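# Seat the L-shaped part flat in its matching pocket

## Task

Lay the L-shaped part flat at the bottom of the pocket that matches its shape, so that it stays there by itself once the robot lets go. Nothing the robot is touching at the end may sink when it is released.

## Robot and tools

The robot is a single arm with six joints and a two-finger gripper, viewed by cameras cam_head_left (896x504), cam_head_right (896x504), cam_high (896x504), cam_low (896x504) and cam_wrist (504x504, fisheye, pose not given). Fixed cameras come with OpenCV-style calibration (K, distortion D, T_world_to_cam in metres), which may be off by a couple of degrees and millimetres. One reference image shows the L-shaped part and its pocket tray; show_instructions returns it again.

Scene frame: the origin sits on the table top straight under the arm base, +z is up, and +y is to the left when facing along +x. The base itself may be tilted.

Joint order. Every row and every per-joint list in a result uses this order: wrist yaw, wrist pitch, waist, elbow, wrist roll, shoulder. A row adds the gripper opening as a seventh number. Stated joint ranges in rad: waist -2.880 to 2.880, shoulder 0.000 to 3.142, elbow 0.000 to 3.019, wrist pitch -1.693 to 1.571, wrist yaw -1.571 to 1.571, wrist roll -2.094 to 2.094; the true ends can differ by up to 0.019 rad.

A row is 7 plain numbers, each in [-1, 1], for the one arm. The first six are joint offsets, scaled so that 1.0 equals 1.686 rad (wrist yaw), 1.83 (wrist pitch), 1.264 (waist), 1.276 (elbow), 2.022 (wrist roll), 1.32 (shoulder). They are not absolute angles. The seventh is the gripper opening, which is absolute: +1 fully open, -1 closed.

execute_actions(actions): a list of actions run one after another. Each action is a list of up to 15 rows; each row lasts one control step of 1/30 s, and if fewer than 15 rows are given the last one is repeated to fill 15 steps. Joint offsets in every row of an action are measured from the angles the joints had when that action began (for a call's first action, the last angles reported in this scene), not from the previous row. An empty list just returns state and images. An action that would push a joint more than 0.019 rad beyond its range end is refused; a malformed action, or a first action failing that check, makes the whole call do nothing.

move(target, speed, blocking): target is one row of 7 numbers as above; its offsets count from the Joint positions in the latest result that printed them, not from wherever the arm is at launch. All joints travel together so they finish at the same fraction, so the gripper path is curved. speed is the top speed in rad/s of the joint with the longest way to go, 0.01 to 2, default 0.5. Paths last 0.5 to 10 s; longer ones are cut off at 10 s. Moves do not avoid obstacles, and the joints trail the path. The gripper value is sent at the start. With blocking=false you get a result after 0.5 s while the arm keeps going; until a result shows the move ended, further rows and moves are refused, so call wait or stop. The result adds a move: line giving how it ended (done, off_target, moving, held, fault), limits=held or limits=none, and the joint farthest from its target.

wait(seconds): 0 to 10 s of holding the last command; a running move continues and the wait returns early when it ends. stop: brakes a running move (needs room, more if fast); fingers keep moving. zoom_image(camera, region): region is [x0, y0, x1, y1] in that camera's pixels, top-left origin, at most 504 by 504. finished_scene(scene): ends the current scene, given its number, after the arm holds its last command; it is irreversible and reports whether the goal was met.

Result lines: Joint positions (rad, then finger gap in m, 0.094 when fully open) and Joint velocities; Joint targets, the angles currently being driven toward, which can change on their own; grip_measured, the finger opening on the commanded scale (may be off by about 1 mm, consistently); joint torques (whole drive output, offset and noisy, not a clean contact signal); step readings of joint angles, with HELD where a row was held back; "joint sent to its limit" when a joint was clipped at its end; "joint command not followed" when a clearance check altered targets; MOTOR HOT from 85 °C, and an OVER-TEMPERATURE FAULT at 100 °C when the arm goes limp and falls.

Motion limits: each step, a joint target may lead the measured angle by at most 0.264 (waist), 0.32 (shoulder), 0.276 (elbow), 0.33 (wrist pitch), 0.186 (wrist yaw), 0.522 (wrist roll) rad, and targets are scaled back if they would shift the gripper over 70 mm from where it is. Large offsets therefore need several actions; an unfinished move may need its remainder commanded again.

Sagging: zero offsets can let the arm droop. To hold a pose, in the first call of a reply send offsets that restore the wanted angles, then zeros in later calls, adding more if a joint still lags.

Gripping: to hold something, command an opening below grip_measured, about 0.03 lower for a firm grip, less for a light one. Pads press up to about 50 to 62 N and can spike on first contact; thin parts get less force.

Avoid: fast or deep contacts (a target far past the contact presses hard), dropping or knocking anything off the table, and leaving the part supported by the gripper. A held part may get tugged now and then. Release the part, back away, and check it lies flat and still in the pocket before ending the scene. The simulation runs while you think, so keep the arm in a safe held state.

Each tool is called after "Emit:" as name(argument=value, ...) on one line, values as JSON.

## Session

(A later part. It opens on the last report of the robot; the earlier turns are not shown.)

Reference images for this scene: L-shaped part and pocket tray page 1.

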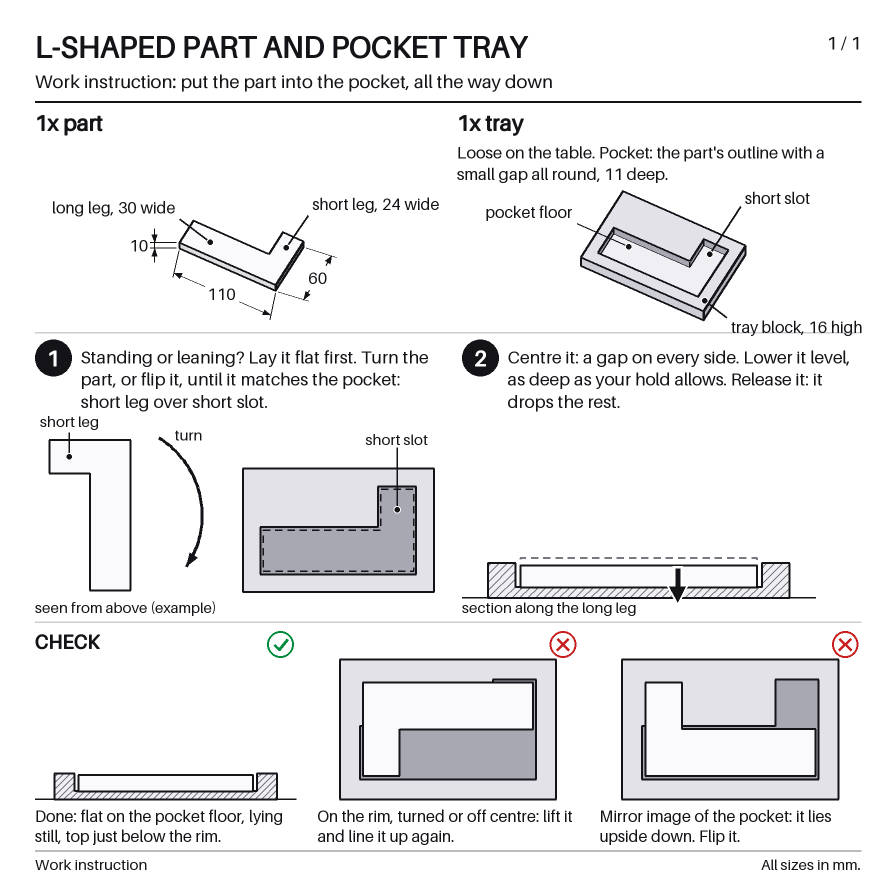

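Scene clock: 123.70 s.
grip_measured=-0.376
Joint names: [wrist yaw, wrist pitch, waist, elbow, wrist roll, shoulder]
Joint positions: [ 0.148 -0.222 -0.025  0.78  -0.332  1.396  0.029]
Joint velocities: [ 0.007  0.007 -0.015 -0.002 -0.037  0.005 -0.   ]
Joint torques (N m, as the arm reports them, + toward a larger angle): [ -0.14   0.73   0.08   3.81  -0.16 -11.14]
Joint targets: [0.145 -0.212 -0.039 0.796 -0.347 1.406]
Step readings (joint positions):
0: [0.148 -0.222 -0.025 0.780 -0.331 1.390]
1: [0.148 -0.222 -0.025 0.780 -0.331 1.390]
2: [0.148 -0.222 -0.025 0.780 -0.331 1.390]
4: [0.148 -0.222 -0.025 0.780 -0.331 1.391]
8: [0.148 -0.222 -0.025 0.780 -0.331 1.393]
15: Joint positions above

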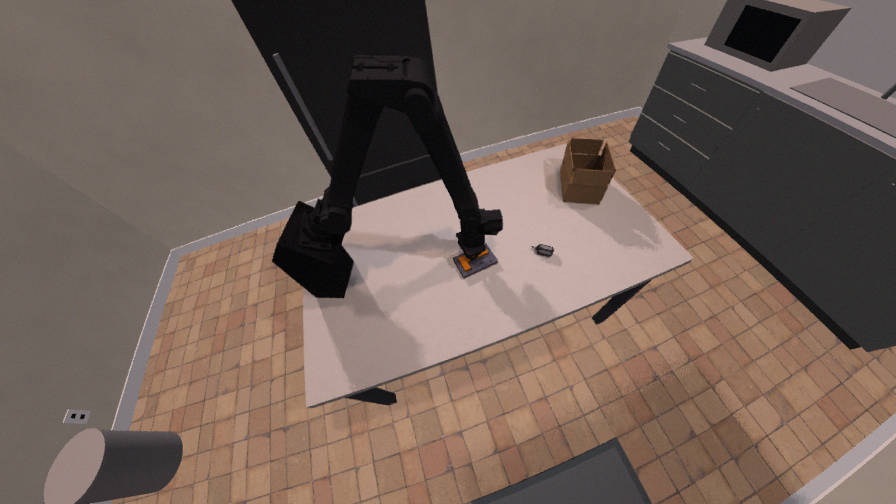

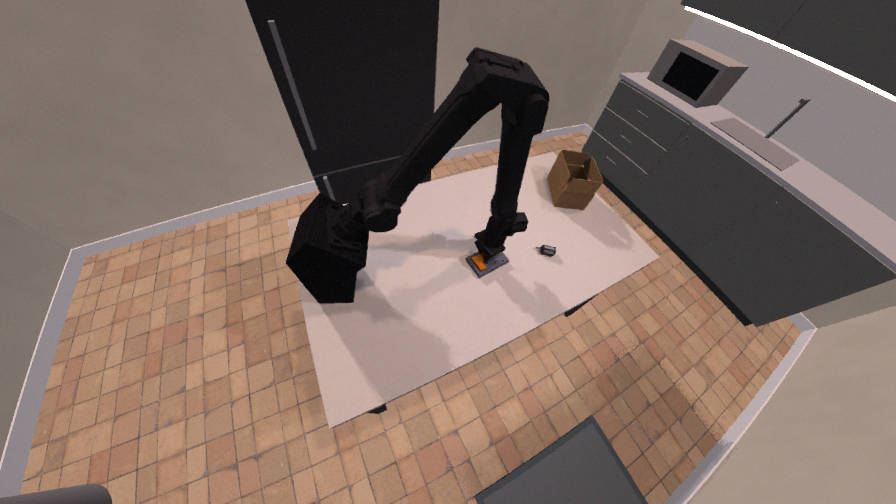

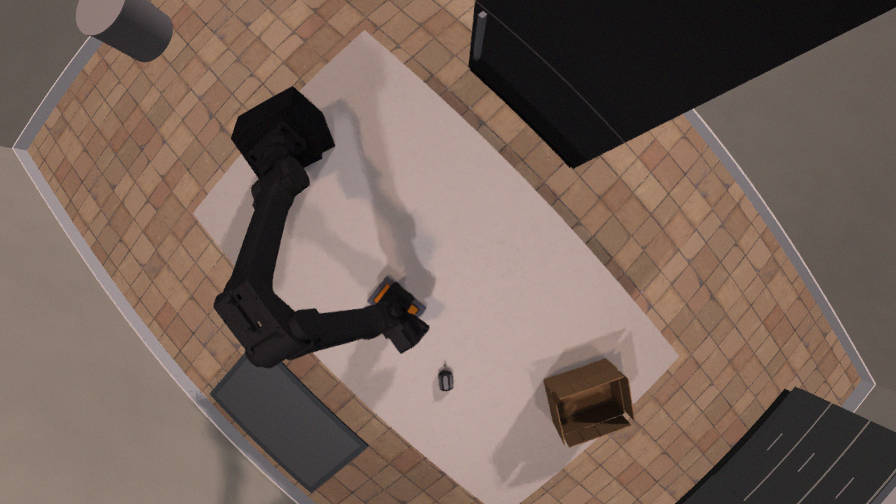

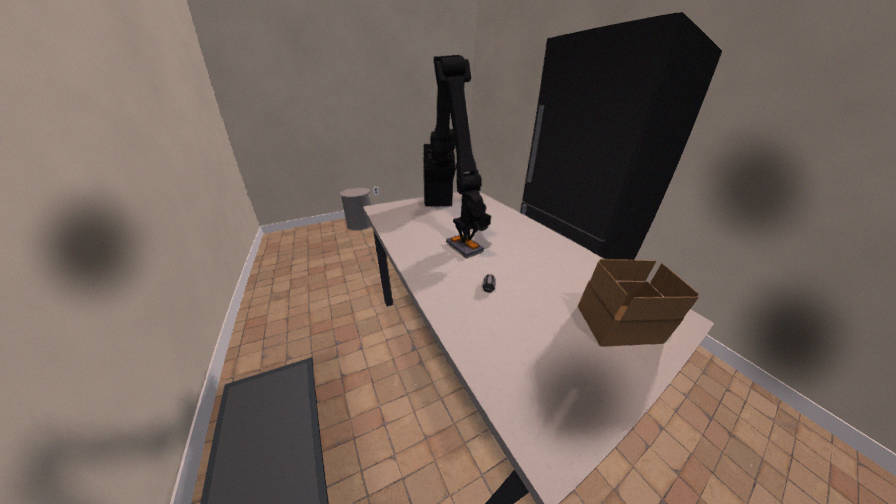

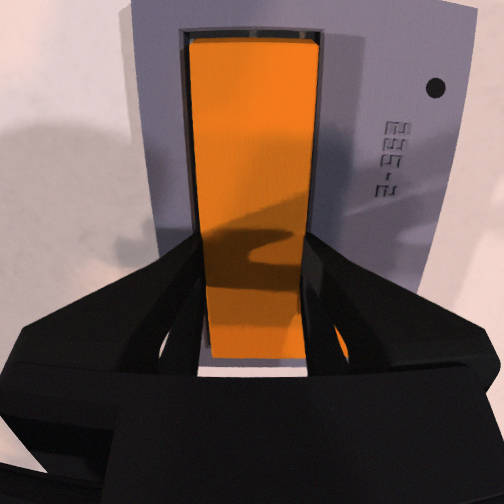

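Emit:
execute_actions(actions=[[[-0.0018,0.0055,-0.0111,0.0125,-0.0079,0.005,-0.39],[-0.0018,0.0055,-0.0111,0.0125,-0.0079,0.004,-0.375],[-0.0018,0.0055,-0.0111,0.0125,-0.0079,0.003,-0.36],[-0.0018,0.0055,-0.0111,0.0125,-0.0079,0.002,-0.34],[-0.0018,0.0055,-0.0111,0.0125,-0.0079,0.001,-0.32],[-0.0018,0.0055,-0.0111,0.0125,-0.0079,0.0,-0.30],[-0.0018,0.0055,-0.0111,0.0125,-0.0079,0.0,-0.28],[-0.0018,0.0055,-0.0111,0.0125,-0.0079,0.0,-0.26],[-0.0018,0.0055,-0.0111,0.0125,-0.0079,0.0,-0.25]]])

Emit:
move(target=[0, -0.05, 0, 0.01, 0, -0.08, -0.2], speed=0.3)

Emit:
zoom_image(camera="cam_low", region=[440, 220, 490, 265])

Emit:
zoom_image(camera="cam_head_left", region=[445, 235, 505, 285])

Scene clock: 125.00 s.
grip_measured=-0.252
Joint names: [wrist yaw, wrist pitch, waist, elbow, wrist roll, shoulder]
Joint positions: [ 0.148 -0.222 -0.025  0.78  -0.332  1.396  0.035]
Joint velocities: [ 0.007 -0.002  0.005  0.002 -0.11  -0.024  0.   ]
Joint torques (N m, as the arm reports them, + toward a larger angle): [ -0.14   0.73  -0.12   3.84  -0.16 -11.97]
Joint targets: [0.145 -0.212 -0.039 0.796 -0.347 1.396]
Step readings (joint positions):
0: [0.148 -0.222 -0.025 0.780 -0.332 1.396]
1: [0.148 -0.222 -0.025 0.780 -0.332 1.396]
2: [0.148 -0.222 -0.025 0.780 -0.332 1.396]
4: [0.148 -0.222 -0.025 0.780 -0.332 1.396]
8: [0.148 -0.222 -0.025 0.780 -0.332 1.396]
15: Joint positions above

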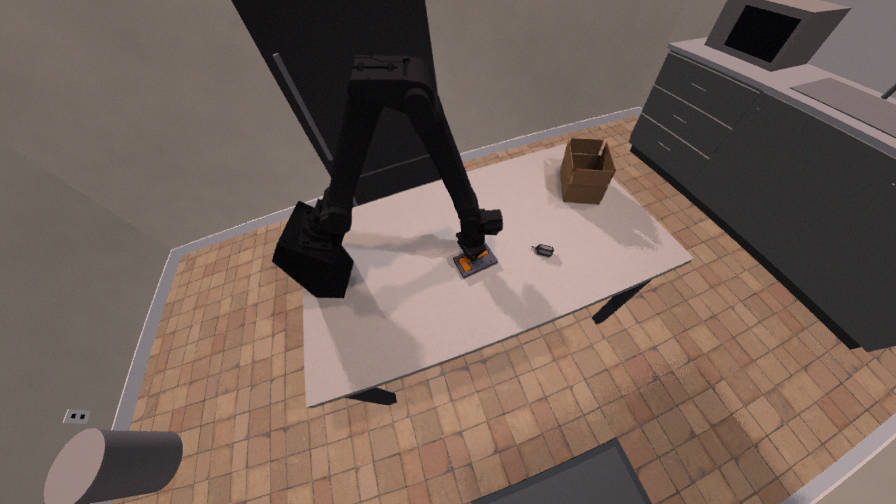

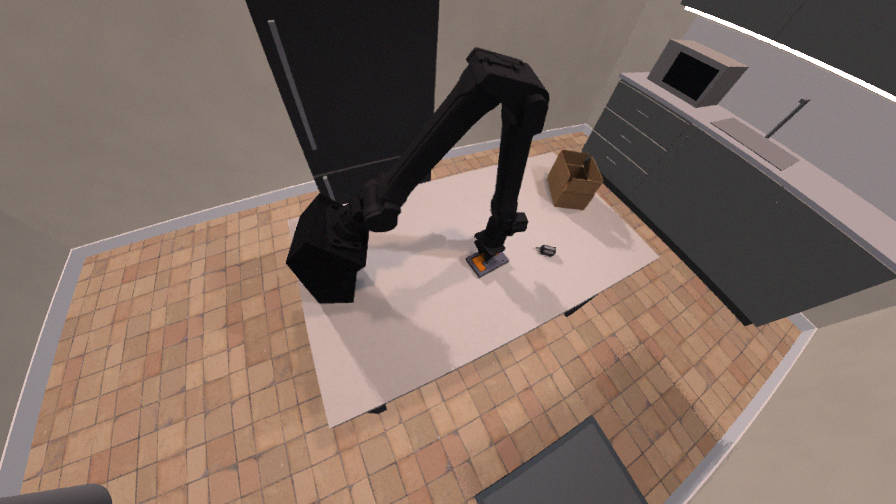

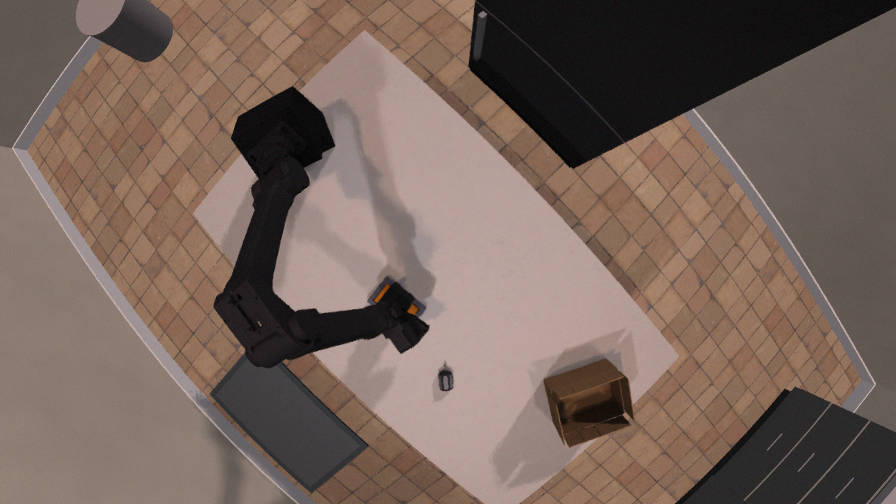

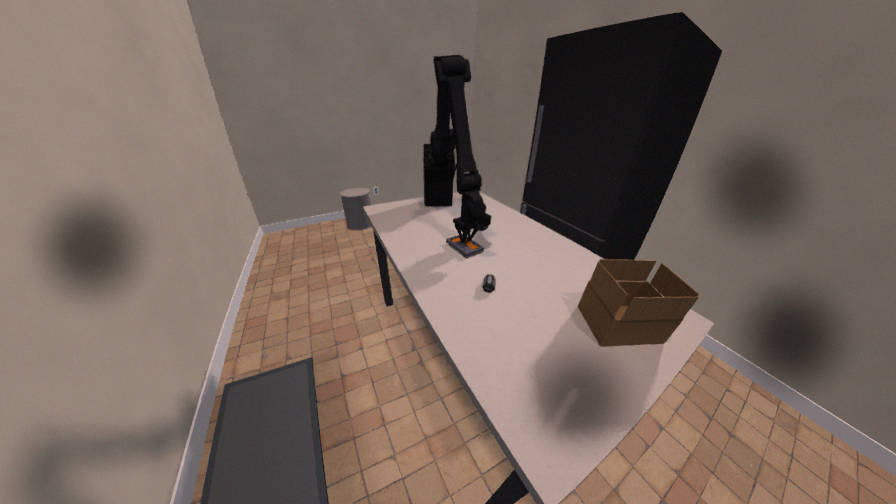

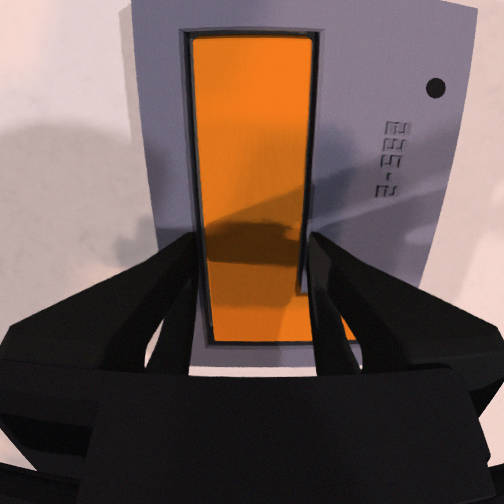

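Scene clock: 125.90 s.
grip_measured=-0.202
Joint names: [wrist yaw, wrist pitch, waist, elbow, wrist roll, shoulder]
Joint positions: [ 0.148 -0.303 -0.025  0.78  -0.332  1.3    0.037]
Joint velocities: [ 0.081 -0.002  0.015  0.012 -0.037 -0.005 -0.001]
Joint torques (N m, as the arm reports them, + toward a larger angle): [  0.    -0.05   0.96   4.51   0.   -12.47]
Joint targets: [0.148 -0.314 -0.025 0.793 -0.332 1.290]
move: done; limits=none; farthest joint: the elbow, 0.013 radians from its target (0.013 radians at the start)

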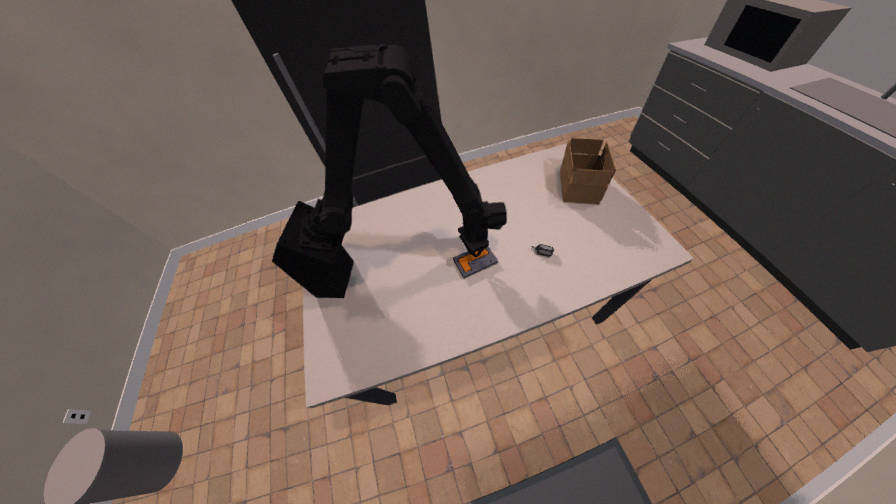

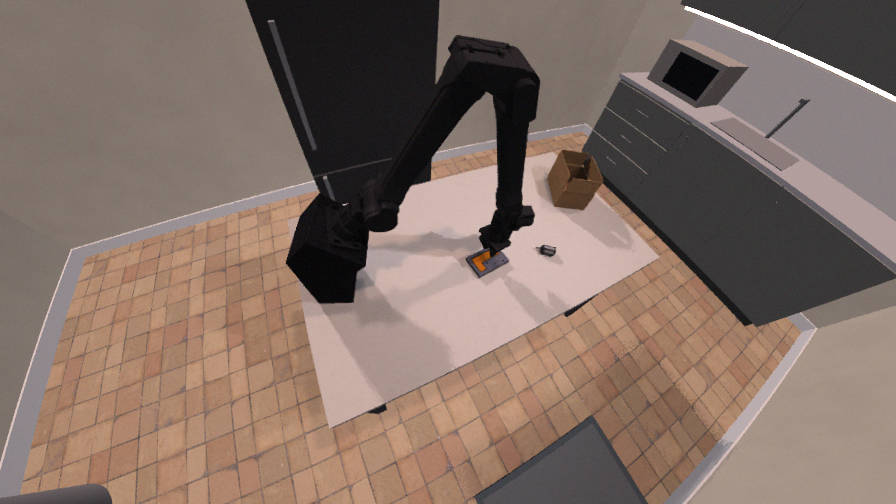

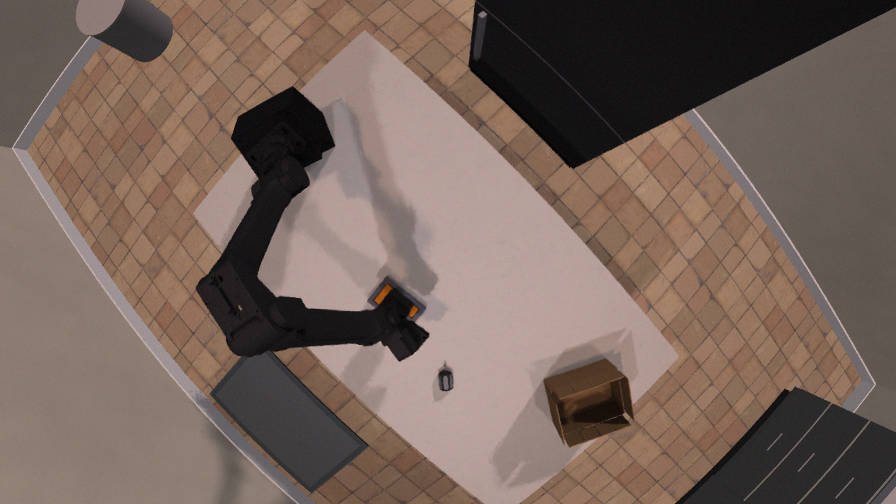

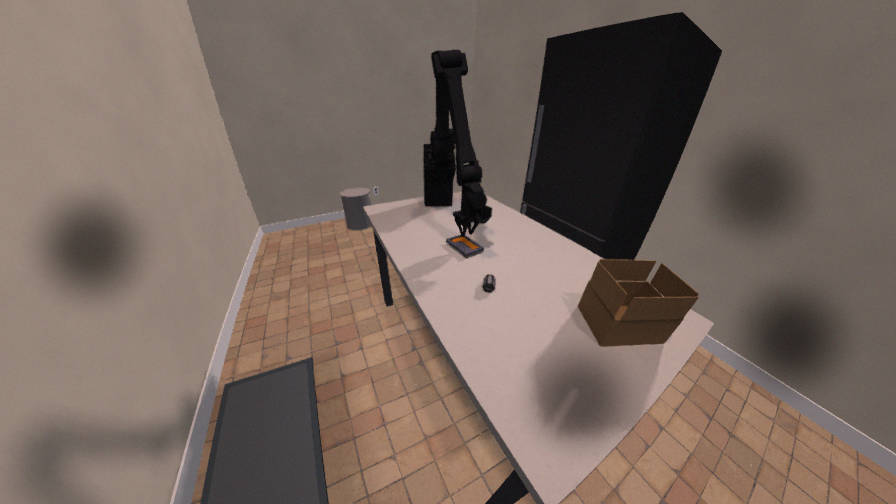

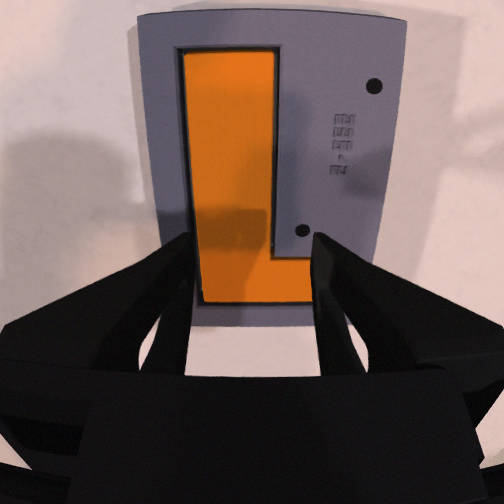

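Region (440, 220, 490, 265) of cam_low's 896x504 image, scaled by 10.080, with more detail than that image has; it fills the top 454 rows of this view, and the rest is white.

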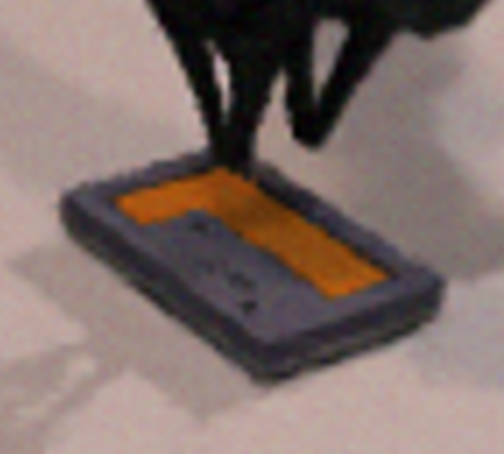

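Region (445, 235, 505, 285) of cam_head_left's 896x504 image, scaled by 8.400, with more detail than that image has.

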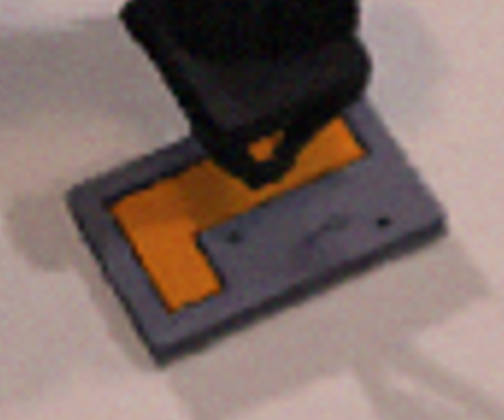

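The part is seated flat in the pocket.

Emit:
finished_scene(scene=2)

The scene is finished: the task was done.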